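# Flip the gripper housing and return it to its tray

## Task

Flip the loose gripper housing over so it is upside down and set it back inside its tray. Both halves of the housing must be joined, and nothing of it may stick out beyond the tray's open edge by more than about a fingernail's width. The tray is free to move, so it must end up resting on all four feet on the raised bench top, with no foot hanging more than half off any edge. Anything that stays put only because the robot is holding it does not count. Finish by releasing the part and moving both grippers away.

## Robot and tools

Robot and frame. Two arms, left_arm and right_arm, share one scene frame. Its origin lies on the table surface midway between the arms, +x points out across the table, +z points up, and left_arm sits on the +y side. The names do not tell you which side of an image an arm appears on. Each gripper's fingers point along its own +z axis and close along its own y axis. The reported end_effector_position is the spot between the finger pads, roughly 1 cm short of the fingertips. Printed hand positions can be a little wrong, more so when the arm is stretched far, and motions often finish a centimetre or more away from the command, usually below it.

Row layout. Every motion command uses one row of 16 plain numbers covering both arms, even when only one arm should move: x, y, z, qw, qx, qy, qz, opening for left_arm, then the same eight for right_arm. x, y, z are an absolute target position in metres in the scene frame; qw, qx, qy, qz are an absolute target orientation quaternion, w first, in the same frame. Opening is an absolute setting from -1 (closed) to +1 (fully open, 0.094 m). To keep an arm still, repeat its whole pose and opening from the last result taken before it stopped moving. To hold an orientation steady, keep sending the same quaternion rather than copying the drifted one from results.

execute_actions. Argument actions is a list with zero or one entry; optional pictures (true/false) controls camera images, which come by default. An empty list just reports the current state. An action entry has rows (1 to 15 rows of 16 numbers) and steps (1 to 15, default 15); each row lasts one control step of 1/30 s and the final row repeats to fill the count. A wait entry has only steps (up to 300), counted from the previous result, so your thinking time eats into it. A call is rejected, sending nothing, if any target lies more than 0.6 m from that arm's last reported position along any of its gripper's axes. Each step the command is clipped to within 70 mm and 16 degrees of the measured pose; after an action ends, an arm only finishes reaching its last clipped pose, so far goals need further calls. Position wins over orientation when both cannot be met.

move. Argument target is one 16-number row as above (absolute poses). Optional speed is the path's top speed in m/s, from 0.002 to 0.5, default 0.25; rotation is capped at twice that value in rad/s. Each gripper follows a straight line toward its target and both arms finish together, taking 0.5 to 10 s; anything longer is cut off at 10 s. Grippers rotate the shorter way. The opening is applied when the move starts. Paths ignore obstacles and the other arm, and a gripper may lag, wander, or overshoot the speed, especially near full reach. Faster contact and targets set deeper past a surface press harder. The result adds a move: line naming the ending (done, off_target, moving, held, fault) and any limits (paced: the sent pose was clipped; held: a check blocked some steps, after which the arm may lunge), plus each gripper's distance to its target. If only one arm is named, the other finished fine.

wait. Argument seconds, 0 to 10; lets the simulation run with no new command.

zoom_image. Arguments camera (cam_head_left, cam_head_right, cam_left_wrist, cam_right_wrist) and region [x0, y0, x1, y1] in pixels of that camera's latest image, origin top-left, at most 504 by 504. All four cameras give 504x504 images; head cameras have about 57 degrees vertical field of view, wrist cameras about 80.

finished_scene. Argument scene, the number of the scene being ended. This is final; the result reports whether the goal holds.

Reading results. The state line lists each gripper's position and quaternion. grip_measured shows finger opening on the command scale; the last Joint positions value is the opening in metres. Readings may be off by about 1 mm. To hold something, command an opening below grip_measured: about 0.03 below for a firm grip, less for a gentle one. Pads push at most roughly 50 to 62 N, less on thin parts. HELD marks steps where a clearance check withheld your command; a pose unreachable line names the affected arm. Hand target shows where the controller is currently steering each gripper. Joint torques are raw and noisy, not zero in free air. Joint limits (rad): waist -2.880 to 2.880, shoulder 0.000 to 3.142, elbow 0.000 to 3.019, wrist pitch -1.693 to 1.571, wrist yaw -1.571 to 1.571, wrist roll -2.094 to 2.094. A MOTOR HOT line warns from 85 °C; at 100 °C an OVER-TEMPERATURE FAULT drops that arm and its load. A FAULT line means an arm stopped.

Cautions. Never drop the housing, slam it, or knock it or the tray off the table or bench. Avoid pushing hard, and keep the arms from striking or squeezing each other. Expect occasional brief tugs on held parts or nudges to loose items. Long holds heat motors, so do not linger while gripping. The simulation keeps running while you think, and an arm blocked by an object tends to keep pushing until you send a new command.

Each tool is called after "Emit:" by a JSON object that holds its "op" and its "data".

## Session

Emit:
{"op": "execute_actions", "data": {"actions": []}}

Scene clock: 0.00 s of 5467.00 s.
left_arm: end_effector_position=(+0.4849, +0.3313, +0.1989) grip_measured=+1.000 end_effector_quat_wxyz=(+0.183, +0.113, +0.977, -0.009) | right_arm: end_effector_position=(+0.1433, +0.1023, +0.1248) grip_measured=+1.000 end_effector_quat_wxyz=(+0.021, +0.177, +0.982, +0.066)
Joint positions: left_arm=[ 0.147  1.38   1.151 -0.984  0.09   0.3    0.094] | right_arm=[ 1.324  1.37   0.976 -1.039  0.02   1.586  0.094]
Joint velocities: left_arm=[-0.005 -0.015 -0.012  0.017 -0.037 -0.051  0.   ] | right_arm=[-0.005 -0.015  0.007  0.012  0.022 -0.022  0.   ]
Joint torques (N m, as the arm reports them, + toward a larger angle): no reading
Hand target (left_arm): +0.493, +0.332, +0.211; +0.196, +0.113, +0.974, -0.007
Hand target (right_arm): +0.146, +0.110, +0.131; +0.022, +0.177, +0.981, +0.075

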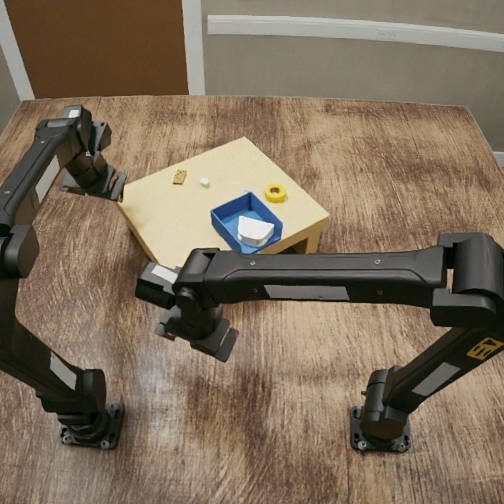

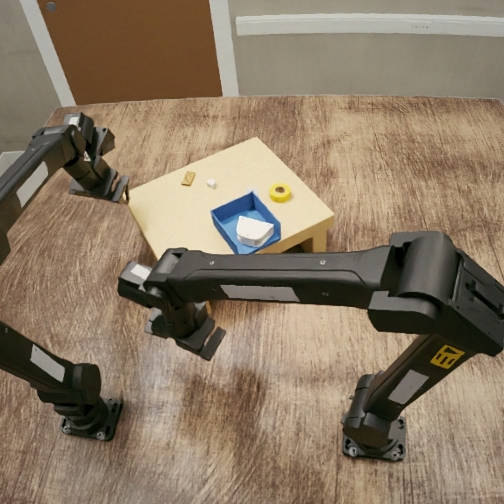

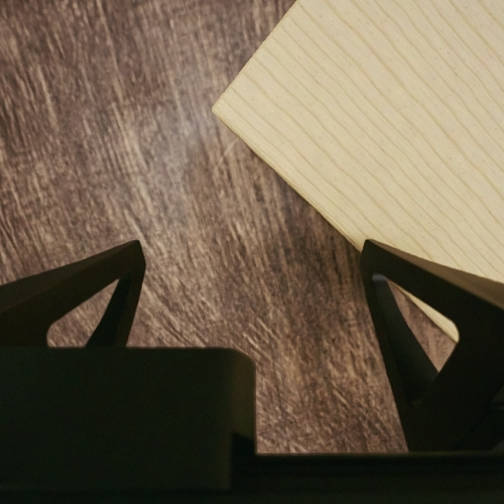

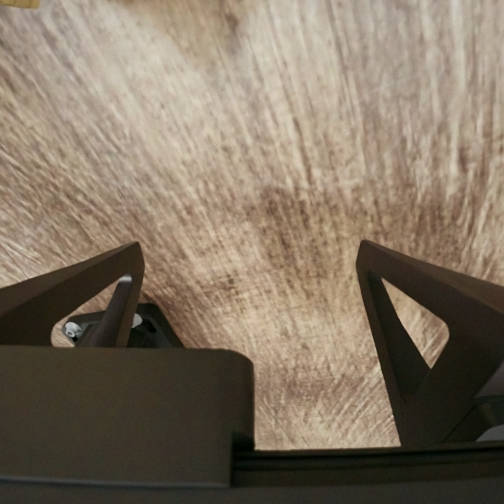

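Emit:
{"op": "move", "data": {"target": [0.42,0.02,0.33,0,-0.259,0.966,0,0.5,0.24,-0.19,0.22,0.683,-0.183,0.683,0.183,0.0], "speed": 0.3}}

Scene clock: 8.20 s of 5467.00 s.
left_arm: end_effector_position=(+0.4133, +0.0216, +0.3171) grip_measured=+0.502 end_effector_quat_wxyz=(+0.012, -0.256, +0.966, -0.019) | right_arm: end_effector_position=(+0.2387, -0.1995, +0.2260) grip_measured=+0.001 end_effector_quat_wxyz=(+0.663, -0.243, +0.681, +0.192)
Joint positions: left_arm=[-0.551  1.61   1.759 -1.675  0.007 -1.13   0.071] | right_arm=[-0.187 -0.001  0.108 -0.184 -0.903 -0.12   0.047]
Joint velocities: left_arm=[-0.005  0.005 -0.007  0.007  0.022 -0.051  0.   ] | right_arm=[-0.005  0.005 -0.017  0.042  0.007  0.022 -0.001]
Joint torques (N m, as the arm reports them, + toward a larger angle): left_arm=[  1.01 -14.05  12.76   0.22  -0.06  -0.16] | right_arm=[ 0.67  4.16  8.32  2.28 -0.19  0.03]
Hand target (left_arm): +0.419, +0.016, +0.328; +0.017, -0.259, +0.965, -0.028
Hand target (right_arm): +0.238, -0.198, +0.224; +0.664, -0.243, +0.679, +0.197
Off the commanded pose (left_arm): 0.015 m, 3 deg.
Off the commanded pose (right_arm): 0.011 m, 7 deg.
joint sent to its limit (left arm) — the command would take joint 4 (wrist pitch) past its lower limit, so that joint was sent only as far as its limit.
joint sent to its limit (right arm) — the command would take joint 2 (shoulder) past its lower limit, so that joint was sent only as far as its limit.
After step 90, 1.27 s passed at rest.
move: off_target (left_arm, right_arm); limits=paced

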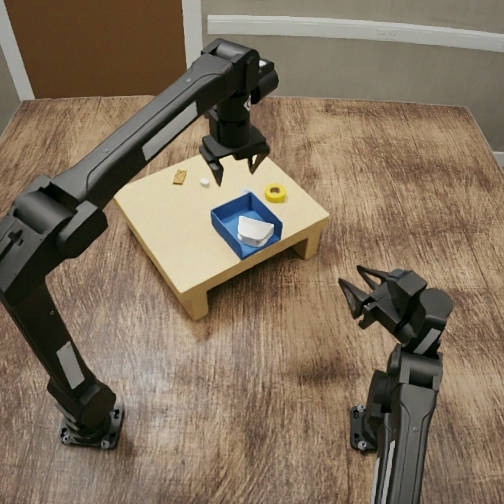

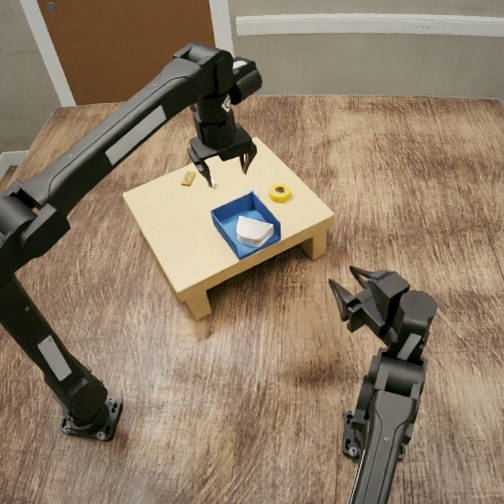

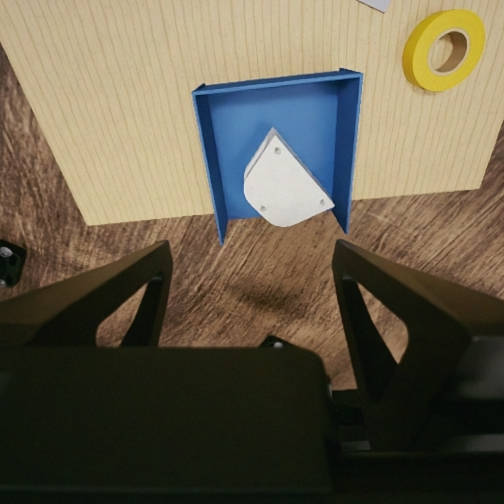

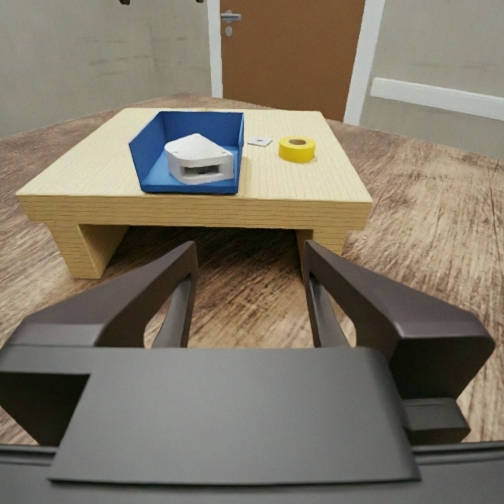

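Emit:
{"op": "move", "data": {"target": [0.391,-0.014,0.235,0.008,-0.522,0.853,-0.03,0.42,0.285,-0.09,0.2,0.672,-0.221,0.672,0.221,0.0], "speed": 0.2}}

Scene clock: 19.57 s of 5467.00 s.
left_arm: end_effector_position=(+0.3918, -0.0106, +0.2308) grip_measured=+0.422 end_effector_quat_wxyz=(+0.003, -0.520, +0.854, -0.021) | right_arm: end_effector_position=(+0.2881, -0.0902, +0.1923) grip_measured=+0.001 end_effector_quat_wxyz=(+0.666, -0.218, +0.678, +0.223)
Joint positions: left_arm=[-0.629  1.61   1.532 -1.45   0.008 -1.784  0.067] | right_arm=[ 0.609  0.783  0.069  0.7   -0.118  0.01   0.047]
Joint velocities: left_arm=[ 0.005  0.005 -0.002 -0.007 -0.051 -0.051 -0.001] | right_arm=[ 0.005 -0.005  0.002  0.012 -0.007 -0.007 -0.001]
Joint torques (N m, as the arm reports them, + toward a larger angle): left_arm=[  0.5  -15.86   9.51   0.98  -0.22  -0.08] | right_arm=[0.83 0.27 7.63 2.7  0.16 0.04]
Hand target (left_arm): +0.392, -0.015, +0.235; +0.007, -0.522, +0.853, -0.030
Hand target (right_arm): +0.289, -0.088, +0.200; +0.673, -0.213, +0.670, +0.228
Off the commanded pose (left_arm): 0.005 m, 1 deg.
Off the commanded pose (right_arm): 0.008 m, 1 deg.
After step 90, 6.40 s passed at rest.
move: done

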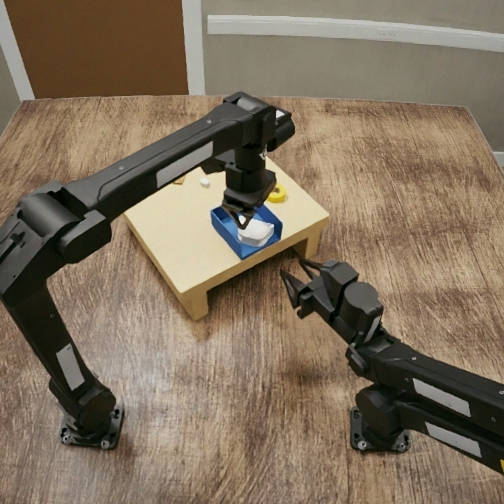

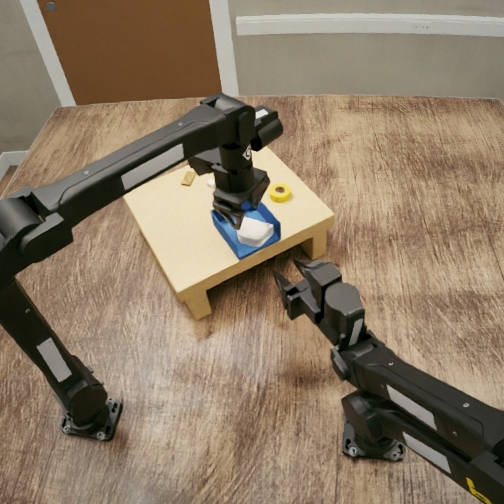

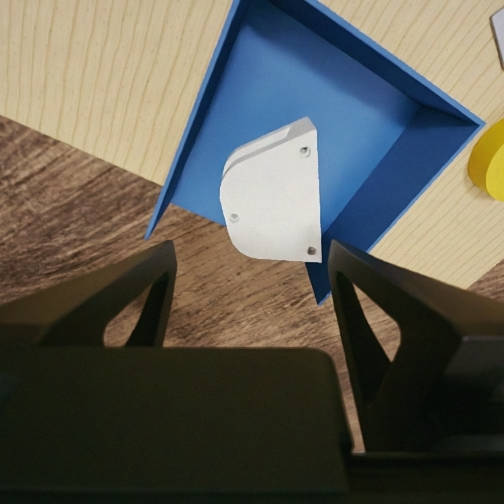

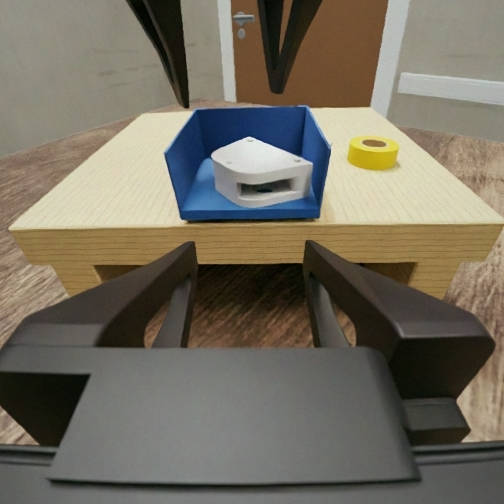

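Emit:
{"op": "move", "data": {"target": [0.399,-0.018,0.205,0.008,-0.574,0.819,-0.03,0.33,0.2881,-0.0902,0.1923,0.666,-0.218,0.678,0.223,0.0], "speed": 0.08}}

Scene clock: 25.13 s of 5467.00 s.
left_arm: end_effector_position=(+0.3972, -0.0140, +0.2088) grip_measured=+0.332 end_effector_quat_wxyz=(+0.006, -0.571, +0.821, -0.029) | right_arm: end_effector_position=(+0.2881, -0.0902, +0.1923) grip_measured=+0.001 end_effector_quat_wxyz=(+0.666, -0.218, +0.678, +0.223)
Joint positions: left_arm=[-0.629  1.622  1.488 -1.378  0.003 -1.906  0.063] | right_arm=[ 0.609  0.783  0.069  0.7   -0.118  0.01   0.047]
Joint velocities: left_arm=[-0.024 -0.005  0.002 -0.012 -0.081 -0.081  0.   ] | right_arm=[-0.005 -0.005  0.002 -0.012 -0.037 -0.007  0.   ]
Joint torques (N m, as the arm reports them, + toward a larger angle): left_arm=[  0.8  -14.52   9.16   1.02  -0.26  -0.17] | right_arm=[ 0.32  0.11  7.08  1.97  0.   -0.07]
Hand target (left_arm): +0.399, -0.018, +0.205; +0.008, -0.574, +0.818, -0.030
Hand target (right_arm): +0.288, -0.090, +0.192; +0.666, -0.218, +0.678, +0.223
Off the commanded pose (left_arm): 0.006 m, 0 deg.
Off the commanded pose (right_arm): 0.000 m, 0 deg.
After step 90, 1.43 s passed at rest.
move: done

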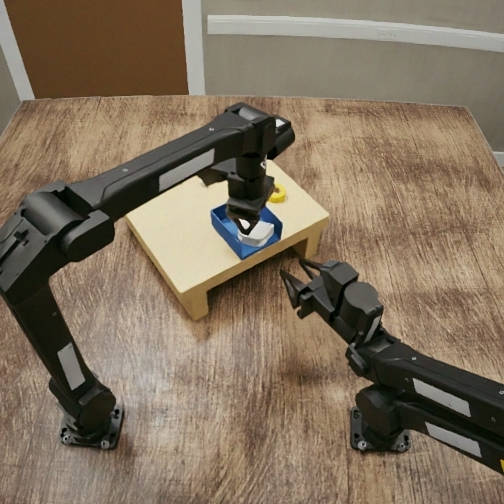

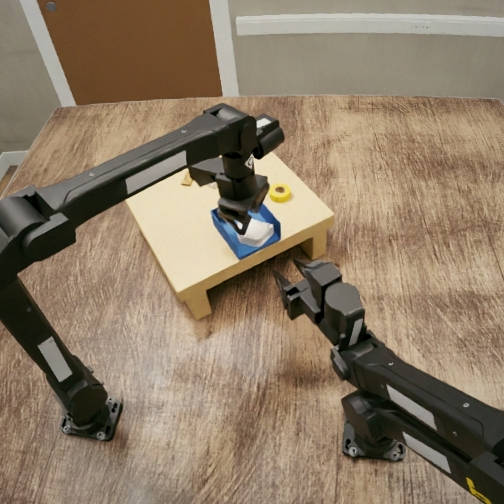

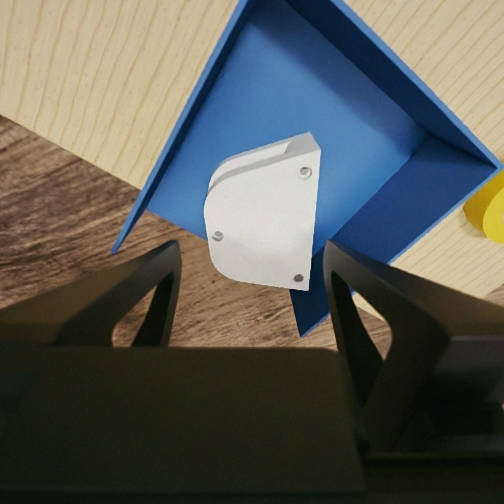

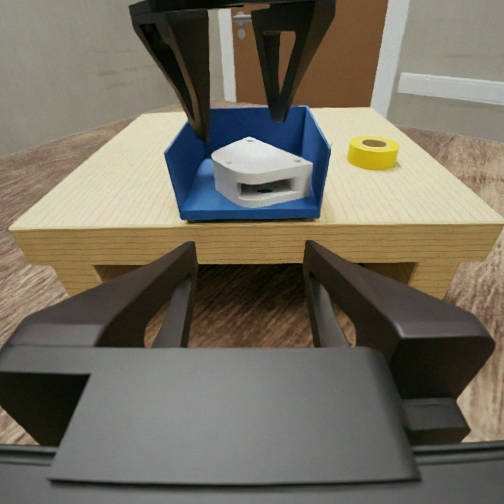

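Emit:
{"op": "move", "data": {"target": [0.403,-0.023,0.172,0.008,-0.574,0.819,-0.03,0.33,0.2881,-0.0902,0.1923,0.666,-0.218,0.678,0.223,0.0], "speed": 0.04}}

Scene clock: 29.17 s of 5467.00 s.
left_arm: end_effector_position=(+0.4023, -0.0182, +0.1761) grip_measured=+0.332 end_effector_quat_wxyz=(+0.006, -0.573, +0.819, -0.029) | right_arm: end_effector_position=(+0.2881, -0.0902, +0.1923) grip_measured=+0.001 end_effector_quat_wxyz=(+0.666, -0.218, +0.678, +0.223)
Joint positions: left_arm=[-0.629  1.653  1.44  -1.298  0.003 -1.911  0.063] | right_arm=[ 0.609  0.783  0.069  0.7   -0.118  0.01   0.047]
Joint velocities: left_arm=[-0.015  0.005  0.002  0.017 -0.037  0.007  0.   ] | right_arm=[ 0.005 -0.015  0.002  0.002  0.037  0.007 -0.001]
Joint torques (N m, as the arm reports them, + toward a larger angle): left_arm=[  0.55 -14.56   9.23   0.85  -0.25  -0.17] | right_arm=[ 0.33  0.01  7.08  1.98  0.   -0.07]
Hand target (left_arm): +0.403, -0.023, +0.172; +0.008, -0.574, +0.819, -0.030
Hand target (right_arm): +0.288, -0.090, +0.192; +0.666, -0.218, +0.678, +0.223
Off the commanded pose (left_arm): 0.006 m, 0 deg.
Off the commanded pose (right_arm): 0.000 m, 0 deg.
move: done

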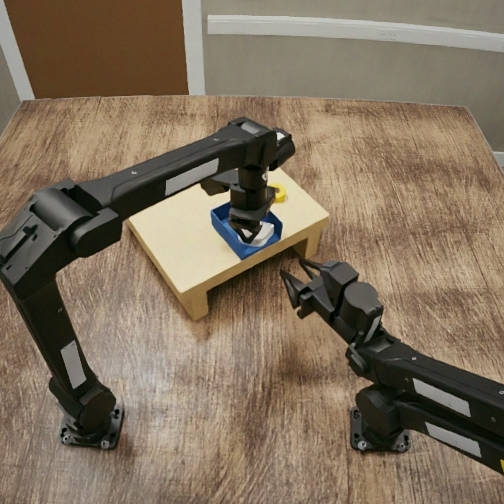

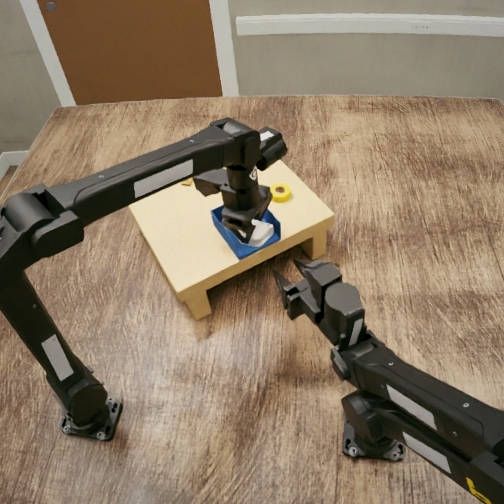

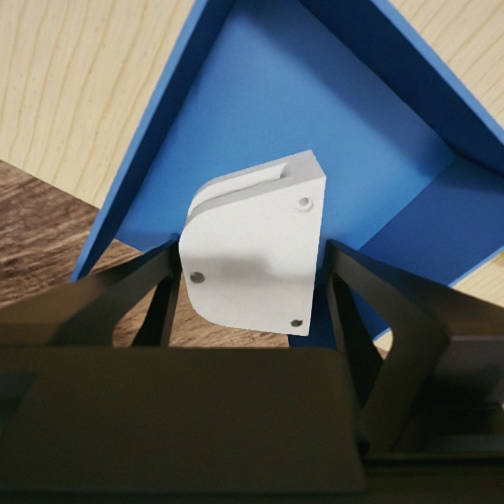

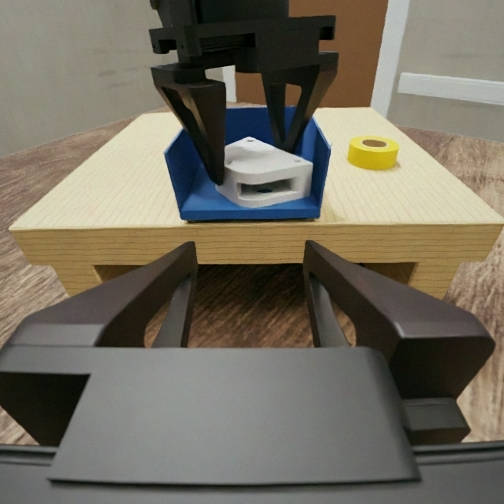

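Emit:
{"op": "move", "data": {"target": [0.401,-0.025,0.165,0.008,-0.574,0.819,-0.03,0.22,0.2881,-0.0902,0.1923,0.666,-0.218,0.678,0.223,0.0], "speed": 0.02}}

Emit:
{"op": "zoom_image", "data": {"camera": "cam_right_wrist", "region": [160, 100, 340, 230]}}

Scene clock: 32.57 s of 5467.00 s.
left_arm: end_effector_position=(+0.4011, -0.0194, +0.1707) grip_measured=+0.222 end_effector_quat_wxyz=(+0.007, -0.574, +0.819, -0.031) | right_arm: end_effector_position=(+0.2881, -0.0902, +0.1923) grip_measured=+0.001 end_effector_quat_wxyz=(+0.666, -0.218, +0.678, +0.223)
Joint positions: left_arm=[-0.632  1.654  1.426 -1.28   0.003 -1.916  0.057] | right_arm=[ 0.609  0.783  0.069  0.7   -0.118  0.01   0.047]
Joint velocities: left_arm=[-0.005 -0.015  0.007 -0.002 -0.022  0.007  0.   ] | right_arm=[-0.005 -0.005 -0.007  0.002 -0.007 -0.022 -0.   ]
Joint torques (N m, as the arm reports them, + toward a larger angle): left_arm=[  0.42 -14.5    9.08   0.83  -0.25  -0.13] | right_arm=[ 0.28  0.07  7.1   1.98  0.   -0.07]
Hand target (left_arm): +0.401, -0.025, +0.165; +0.008, -0.574, +0.819, -0.030
Hand target (right_arm): +0.288, -0.090, +0.192; +0.666, -0.218, +0.678, +0.223
Off the commanded pose (left_arm): 0.008 m, 0 deg.
Off the commanded pose (right_arm): 0.000 m, 0 deg.
move: done

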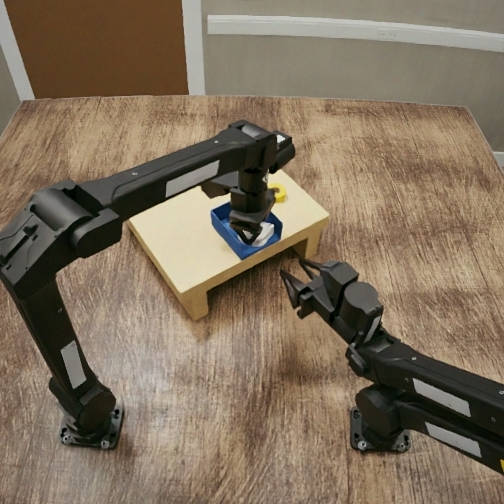

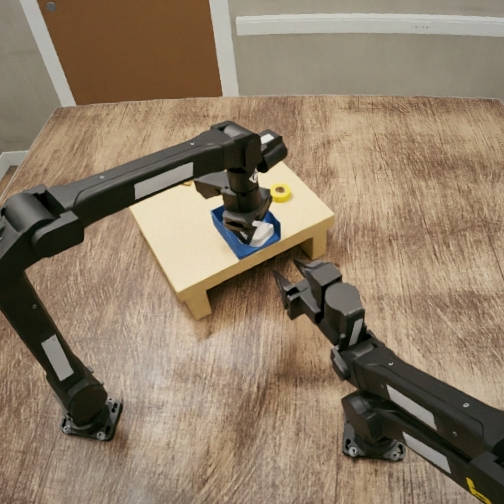

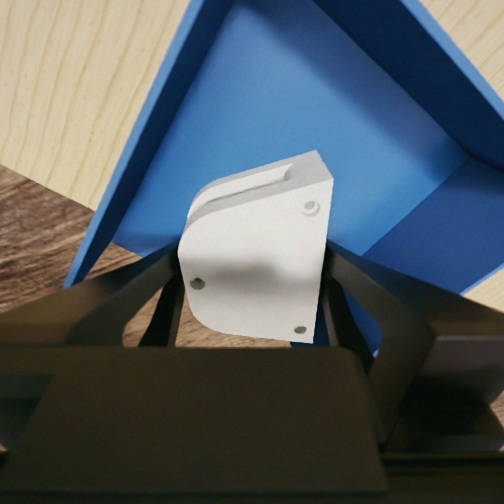

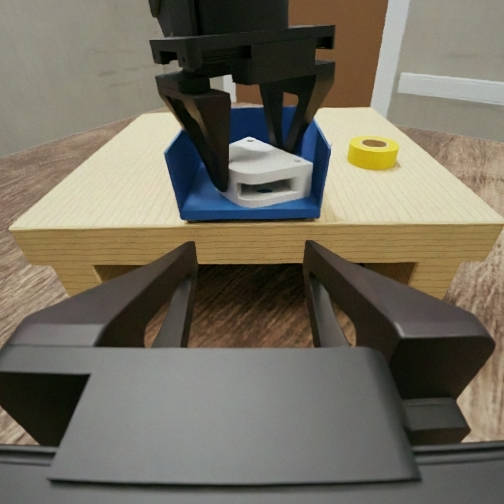

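Region (160, 100, 340, 230) of cam_right_wrist's 504x504 image, scaled by 2.800, with more detail than that image has.

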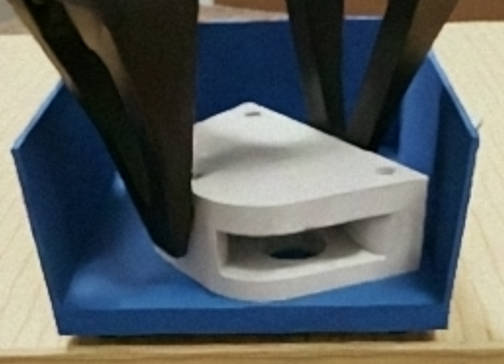

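A few mm more down, then close.

Emit:
{"op": "move", "data": {"target": [0.401,-0.025,0.161,0.008,-0.574,0.819,-0.03,0.2,0.2881,-0.0902,0.1923,0.666,-0.218,0.678,0.223,0.0], "speed": 0.02}}

Emit:
{"op": "move", "data": {"target": [0.401,-0.021,0.167,0.008,-0.574,0.819,-0.03,0.0,0.2881,-0.0902,0.1923,0.666,-0.218,0.678,0.223,0.0], "speed": 0.02}}

Scene clock: 38.80 s of 5467.00 s.
left_arm: end_effector_position=(+0.4011, -0.0197, +0.1671) grip_measured=+0.202 end_effector_quat_wxyz=(+0.007, -0.574, +0.818, -0.031) | right_arm: end_effector_position=(+0.2881, -0.0902, +0.1923) grip_measured=+0.001 end_effector_quat_wxyz=(+0.666, -0.218, +0.678, +0.223)
Joint positions: left_arm=[-0.633  1.656  1.419 -1.27   0.003 -1.917  0.056] | right_arm=[ 0.609  0.783  0.069  0.7   -0.118  0.01   0.047]
Joint velocities: left_arm=[ 0.005  0.005 -0.012  0.007 -0.051  0.066  0.   ] | right_arm=[ 0.005 -0.005  0.002 -0.007 -0.037 -0.007  0.001]
Joint torques (N m, as the arm reports them, + toward a larger angle): left_arm=[  0.5  -14.31   9.08   0.98  -0.25  -0.15] | right_arm=[ 0.25  0.05  7.09  2.01  0.   -0.07]
Hand target (left_arm): +0.401, -0.025, +0.161; +0.008, -0.574, +0.819, -0.030
Hand target (right_arm): +0.288, -0.090, +0.192; +0.666, -0.218, +0.678, +0.223
Off the commanded pose (left_arm): 0.008 m, 0 deg.
Off the commanded pose (right_arm): 0.000 m, 0 deg.
After step 90, 2.43 s passed at rest.
move: done

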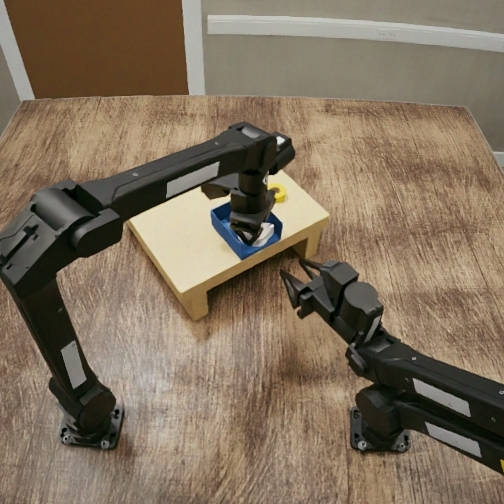

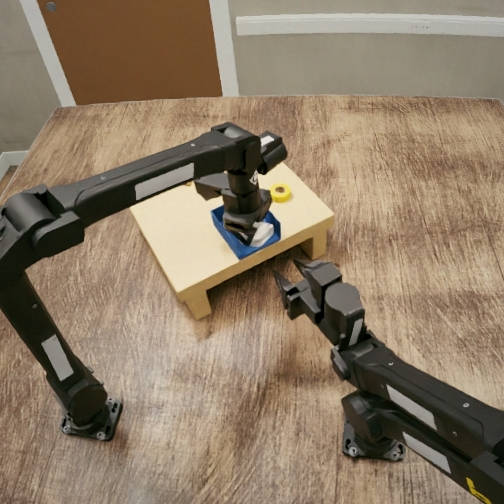

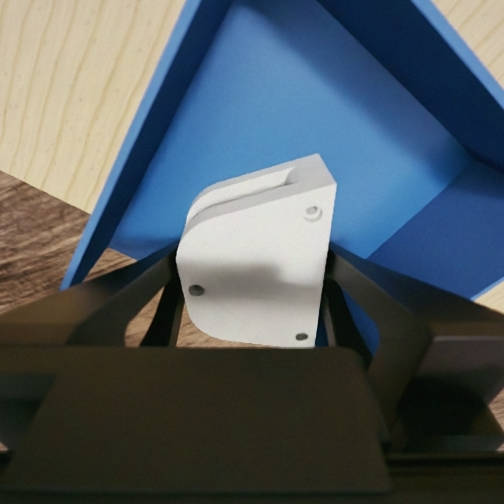

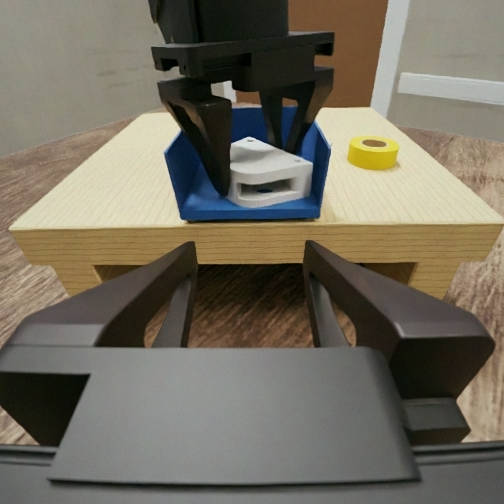

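Scene clock: 39.50 s of 5467.00 s.
left_arm: end_effector_position=(+0.4009, -0.0195, +0.1668) grip_measured=+0.095 end_effector_quat_wxyz=(+0.007, -0.574, +0.818, -0.031) | right_arm: end_effector_position=(+0.2881, -0.0902, +0.1923) grip_measured=+0.001 end_effector_quat_wxyz=(+0.666, -0.218, +0.678, +0.223)
Joint positions: left_arm=[-0.633  1.656  1.418 -1.27   0.003 -1.917  0.051] | right_arm=[ 0.609  0.783  0.069  0.7   -0.118  0.01   0.047]
Joint velocities: left_arm=[-0.005 -0.005  0.002  0.007  0.007 -0.022 -0.001] | right_arm=[-0.015 -0.015 -0.007 -0.012 -0.066  0.022 -0.   ]
Joint torques (N m, as the arm reports them, + toward a larger angle): left_arm=[  0.93 -15.29   9.29   0.49  -0.25  -0.07] | right_arm=[ 0.35  0.09  7.08  1.97  0.   -0.07]
Hand target (left_arm): +0.401, -0.021, +0.167; +0.008, -0.574, +0.819, -0.030
Hand target (right_arm): +0.288, -0.090, +0.192; +0.666, -0.218, +0.678, +0.223
Off the commanded pose (left_arm): 0.002 m, 0 deg.
Off the commanded pose (right_arm): 0.000 m, 0 deg.
move: done

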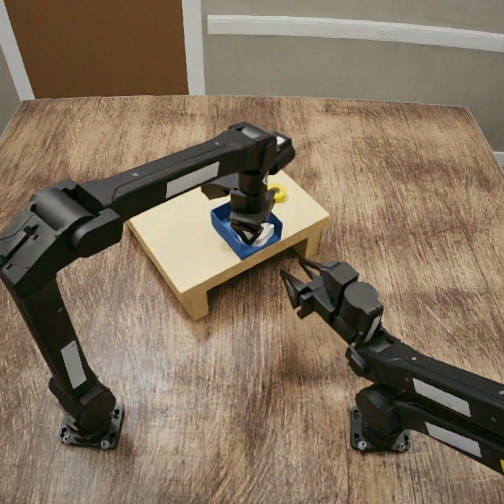

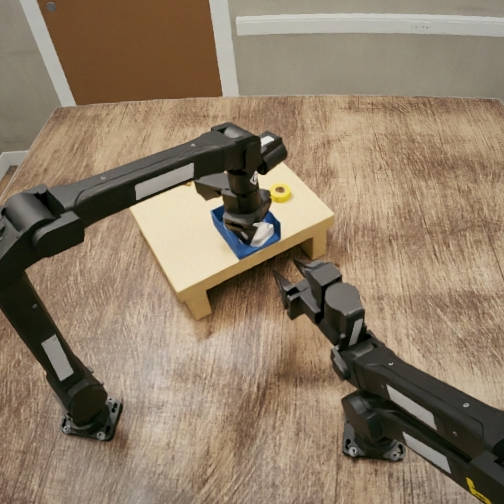

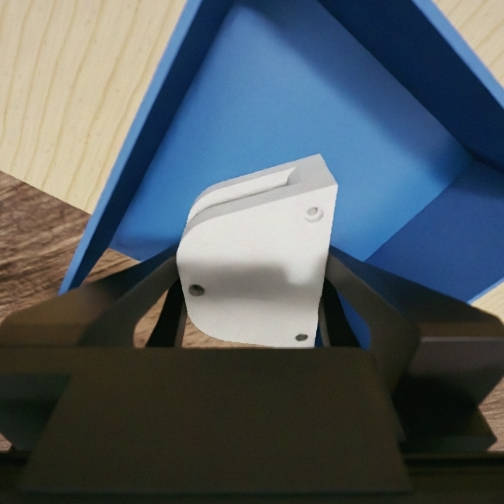

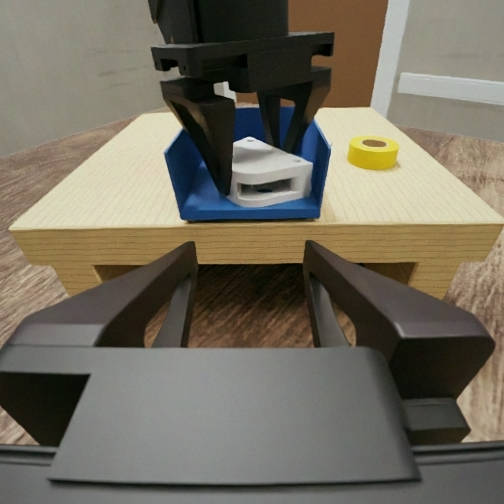

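Emit:
{"op": "move", "data": {"target": [0.386,-0.027,0.167,0.014,-0.375,0.927,-0.0285,0.0,0.2881,-0.0902,0.1923,0.666,-0.218,0.678,0.223,0.0], "speed": 0.1}}

Scene clock: 45.60 s of 5467.00 s.
left_arm: end_effector_position=(+0.3904, -0.0240, +0.1667) grip_measured=+0.096 end_effector_quat_wxyz=(+0.012, -0.386, +0.922, -0.028) | right_arm: end_effector_position=(+0.2881, -0.0902, +0.1923) grip_measured=+0.001 end_effector_quat_wxyz=(+0.666, -0.218, +0.678, +0.223)
Joint positions: left_arm=[-0.653  1.645  1.404 -1.27   0.003 -1.506  0.051] | right_arm=[ 0.609  0.783  0.069  0.7   -0.118  0.01   0.047]
Joint velocities: left_arm=[-0.005  0.005 -0.002 -0.002 -0.007 -0.007  0.001] | right_arm=[ 0.005 -0.005 -0.002 -0.017 -0.095  0.007  0.001]
Joint torques (N m, as the arm reports them, + toward a larger angle): left_arm=[  0.16 -15.9    8.5    0.74  -0.22   0.08] | right_arm=[ 0.29  0.08  7.1   1.98  0.   -0.07]
Hand target (left_arm): +0.386, -0.027, +0.167; +0.014, -0.375, +0.927, -0.029
Hand target (right_arm): +0.288, -0.090, +0.192; +0.666, -0.218, +0.678, +0.223
Off the commanded pose (left_arm): 0.005 m, 1 deg.
Off the commanded pose (right_arm): 0.000 m, 0 deg.
After step 90, 0.43 s passed at rest.
move: done

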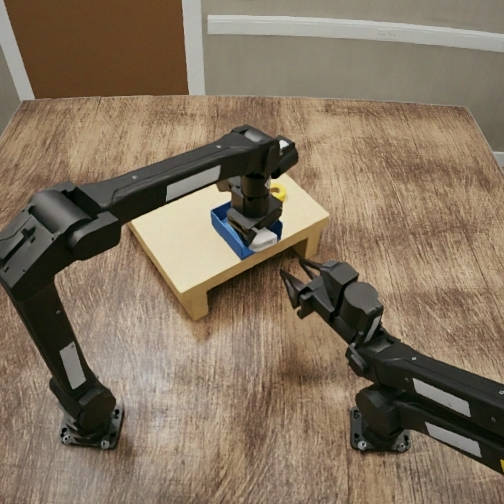

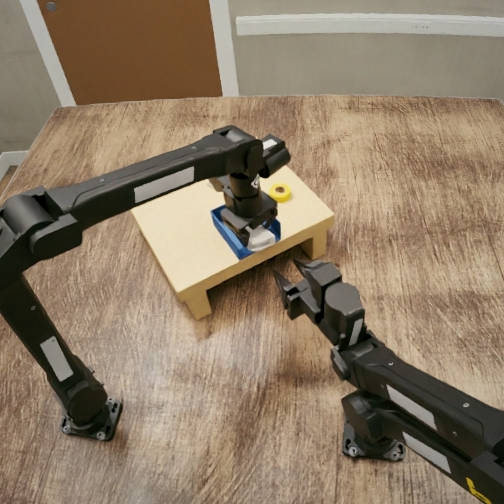

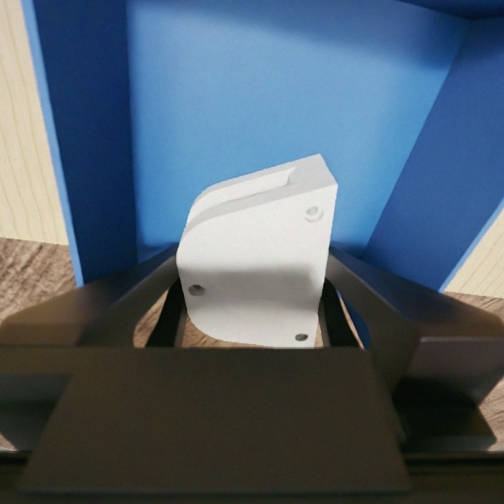

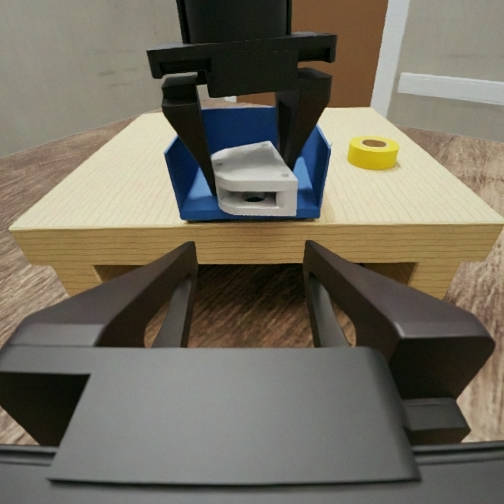

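Emit:
{"op": "move", "data": {"target": [0.373,-0.035,0.167,0.015,-0.342,0.94,-0.028,0.0,0.315,-0.09,0.18,0.324,0.314,0.622,0.64,0.1], "speed": 0.35}}

Scene clock: 51.33 s of 5467.00 s.
left_arm: end_effector_position=(+0.3769, -0.0315, +0.1665) grip_measured=+0.096 end_effector_quat_wxyz=(+0.012, -0.352, +0.936, -0.026) | right_arm: end_effector_position=(+0.3088, -0.0909, +0.1693) grip_measured=+0.099 end_effector_quat_wxyz=(+0.321, +0.313, +0.633, +0.631)
Joint positions: left_arm=[-0.683  1.634  1.391 -1.27   0.001 -1.463  0.051] | right_arm=[ 0.545  1.129  0.069  1.062 -0.188  1.56   0.052]
Joint velocities: left_arm=[-0.015  0.005  0.007 -0.007  0.007 -0.037  0.001] | right_arm=[-0.015 -0.005 -0.002  0.017 -0.007  0.022 -0.   ]
Joint torques (N m, as the arm reports them, + toward a larger angle): left_arm=[  0.18 -15.68   8.52   0.82  -0.22   0.06] | right_arm=[-0.35 -1.5   6.33  2.61 -0.06 -0.04]
Hand target (left_arm): +0.373, -0.035, +0.167; +0.015, -0.342, +0.939, -0.028
Hand target (right_arm): +0.316, -0.090, +0.178; +0.325, +0.314, +0.623, +0.639
Off the commanded pose (left_arm): 0.005 m, 1 deg.
Off the commanded pose (right_arm): 0.012 m, 2 deg.
move: off_target (right_arm)

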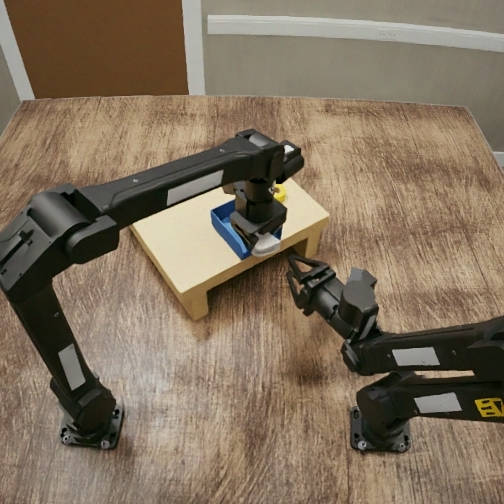

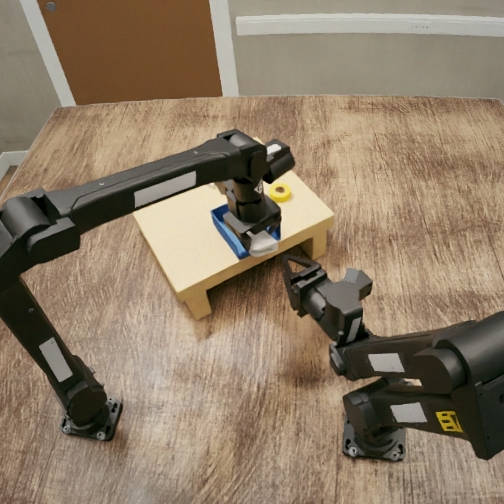

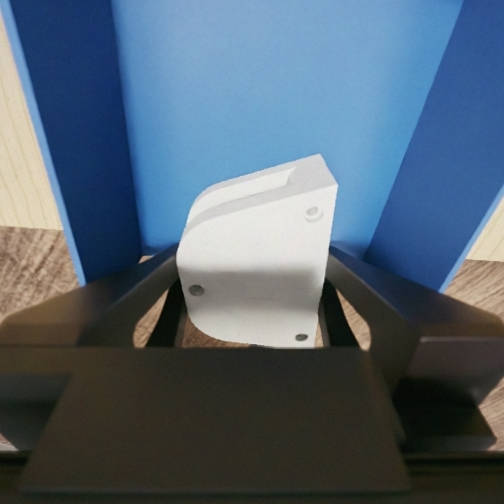

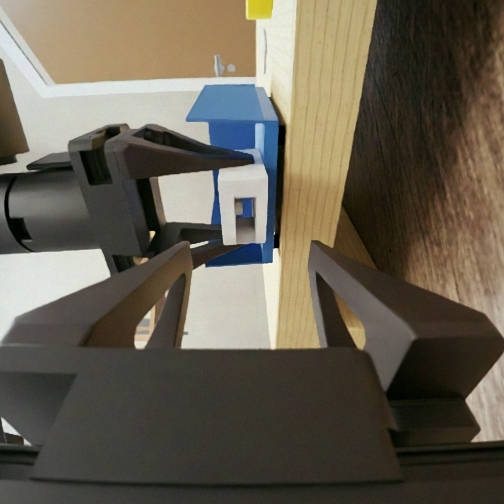

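Emit:
{"op": "zoom_image", "data": {"camera": "cam_right_wrist", "region": [170, 70, 330, 280]}}

Emit:
{"op": "zoom_image", "data": {"camera": "cam_head_left", "region": [190, 180, 330, 290]}}

Region (170, 70, 330, 280) of cam_right_wrist's 504x504 image, scaled by 2.400, with more detail than that image has; it fills the left 384 columns of this view, and the rest is white.

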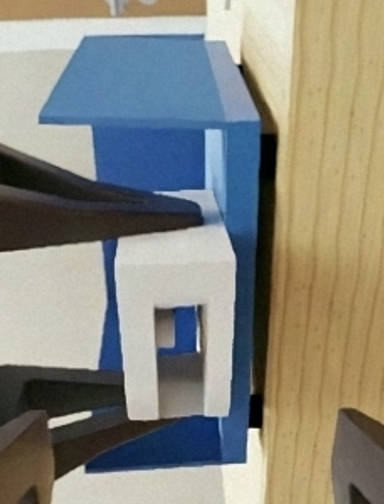

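Region (190, 180, 330, 290) of cam_head_left's 504x504 image, scaled by 3.600, with more detail than that image has; it fills the top 396 rows of this view, and the rest is white.

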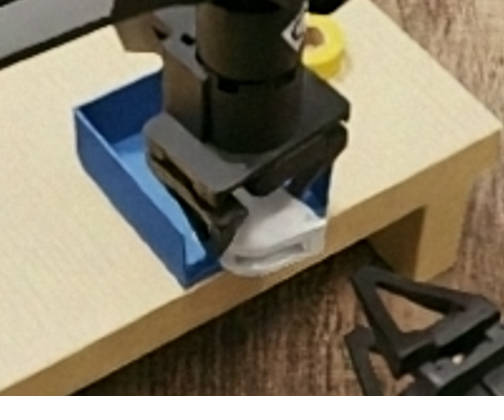

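Emit:
{"op": "move", "data": {"target": [0.3769,-0.0315,0.1665,0.012,-0.352,0.936,-0.026,0.0,0.346,-0.067,0.186,0.324,0.314,0.622,0.64,0.1], "speed": 0.06}}

Scene clock: 56.90 s of 5467.00 s.
left_arm: end_effector_position=(+0.3769, -0.0315, +0.1665) grip_measured=+0.096 end_effector_quat_wxyz=(+0.012, -0.352, +0.936, -0.026) | right_arm: end_effector_position=(+0.3366, -0.0746, +0.1727) grip_measured=+0.099 end_effector_quat_wxyz=(+0.320, +0.320, +0.633, +0.627)
Joint positions: left_arm=[-0.683  1.634  1.391 -1.27   0.001 -1.463  0.051] | right_arm=[ 0.564  1.223  0.153  1.063 -0.16   1.565  0.052]
Joint velocities: left_arm=[-0.005 -0.024  0.002 -0.002  0.007 -0.051 -0.   ] | right_arm=[ 0.005 -0.005 -0.002 -0.012 -0.007 -0.007  0.   ]
Joint torques (N m, as the arm reports them, + toward a larger angle): left_arm=[  1.28 -15.14   8.92   0.66  -0.13  -0.02] | right_arm=[ 1.1  -2.62  7.2   2.57  0.17 -0.05]
Hand target (left_arm): +0.377, -0.031, +0.167; +0.012, -0.352, +0.936, -0.026
Hand target (right_arm): +0.345, -0.067, +0.186; +0.324, +0.314, +0.622, +0.640
Off the commanded pose (left_arm): 0.000 m, 0 deg.
Off the commanded pose (right_arm): 0.018 m, 2 deg.
After step 90, 1.47 s passed at rest.
move: off_target (right_arm)

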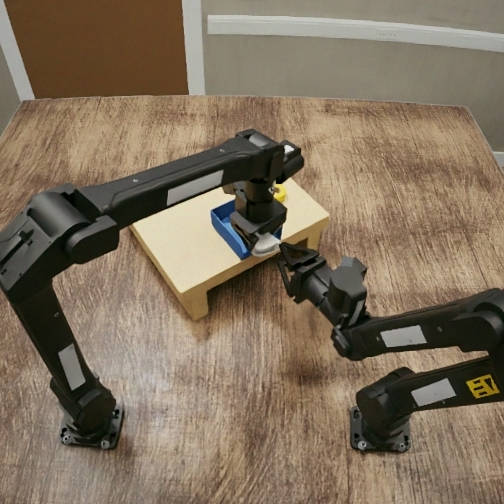

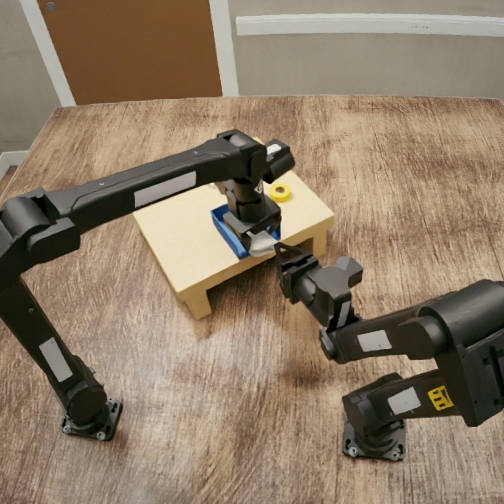

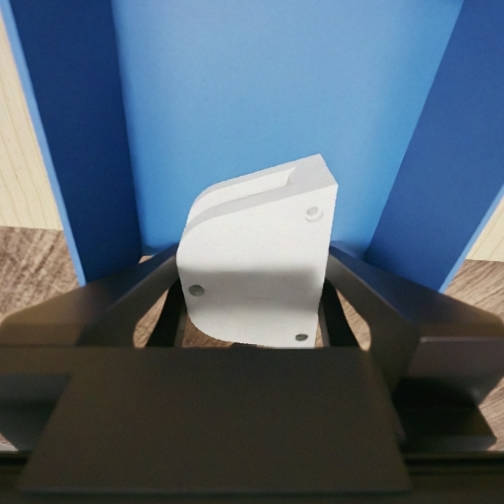

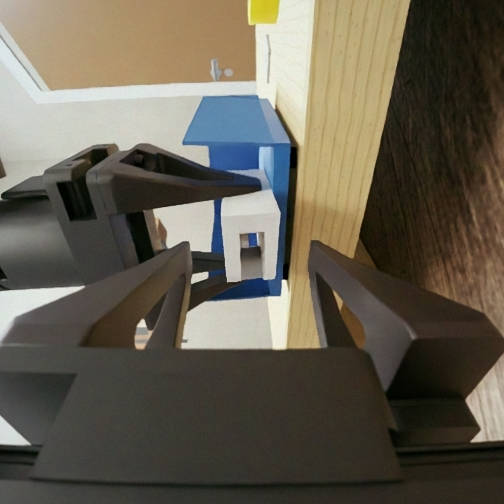

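Emit:
{"op": "move", "data": {"target": [0.3769,-0.0315,0.1665,0.012,-0.352,0.936,-0.026,0.0,0.369,-0.047,0.186,0.324,0.314,0.622,0.64,-0.05], "speed": 0.04}}

Scene clock: 61.33 s of 5467.00 s.
left_arm: end_effector_position=(+0.3769, -0.0315, +0.1665) grip_measured=+0.096 end_effector_quat_wxyz=(+0.012, -0.352, +0.936, -0.026) | right_arm: end_effector_position=(+0.3597, -0.0551, +0.1734) grip_measured=-0.049 end_effector_quat_wxyz=(+0.321, +0.320, +0.633, +0.627)
Joint positions: left_arm=[-0.683  1.634  1.391 -1.27   0.001 -1.463  0.051] | right_arm=[ 0.592  1.32   0.228  1.085 -0.132  1.565  0.045]
Joint velocities: left_arm=[ 0.005 -0.015 -0.002 -0.007  0.007 -0.022 -0.   ] | right_arm=[-0.015 -0.024 -0.012  0.012  0.051 -0.037 -0.   ]
Joint torques (N m, as the arm reports them, + toward a larger angle): left_arm=[  1.27 -15.15   8.94   0.62  -0.1   -0.05] | right_arm=[ 1.04 -4.03  7.    2.64  0.17 -0.07]
Hand target (left_arm): +0.377, -0.031, +0.167; +0.012, -0.352, +0.936, -0.026
Hand target (right_arm): +0.368, -0.047, +0.186; +0.324, +0.314, +0.622, +0.640
Off the commanded pose (left_arm): 0.000 m, 0 deg.
Off the commanded pose (right_arm): 0.018 m, 2 deg.
After step 90, 0.03 s passed at rest.
move: off_target (right_arm)

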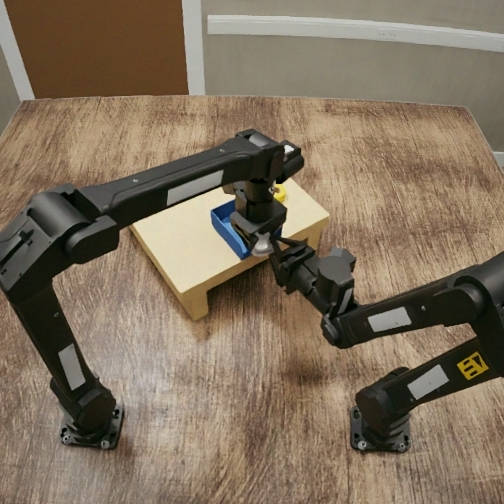

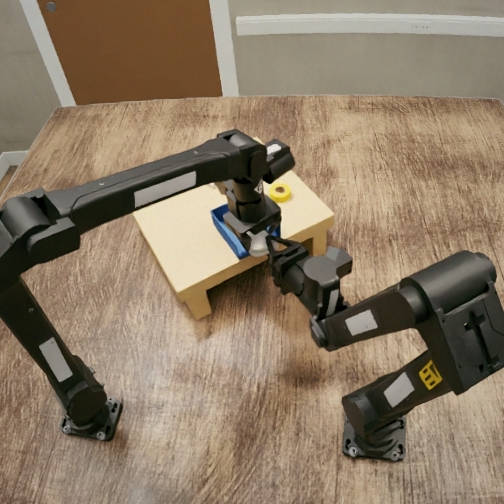

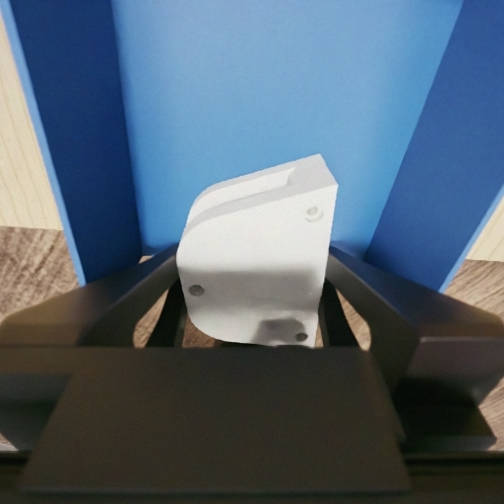

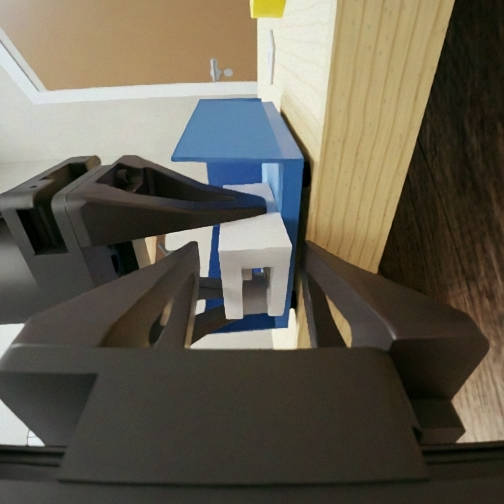

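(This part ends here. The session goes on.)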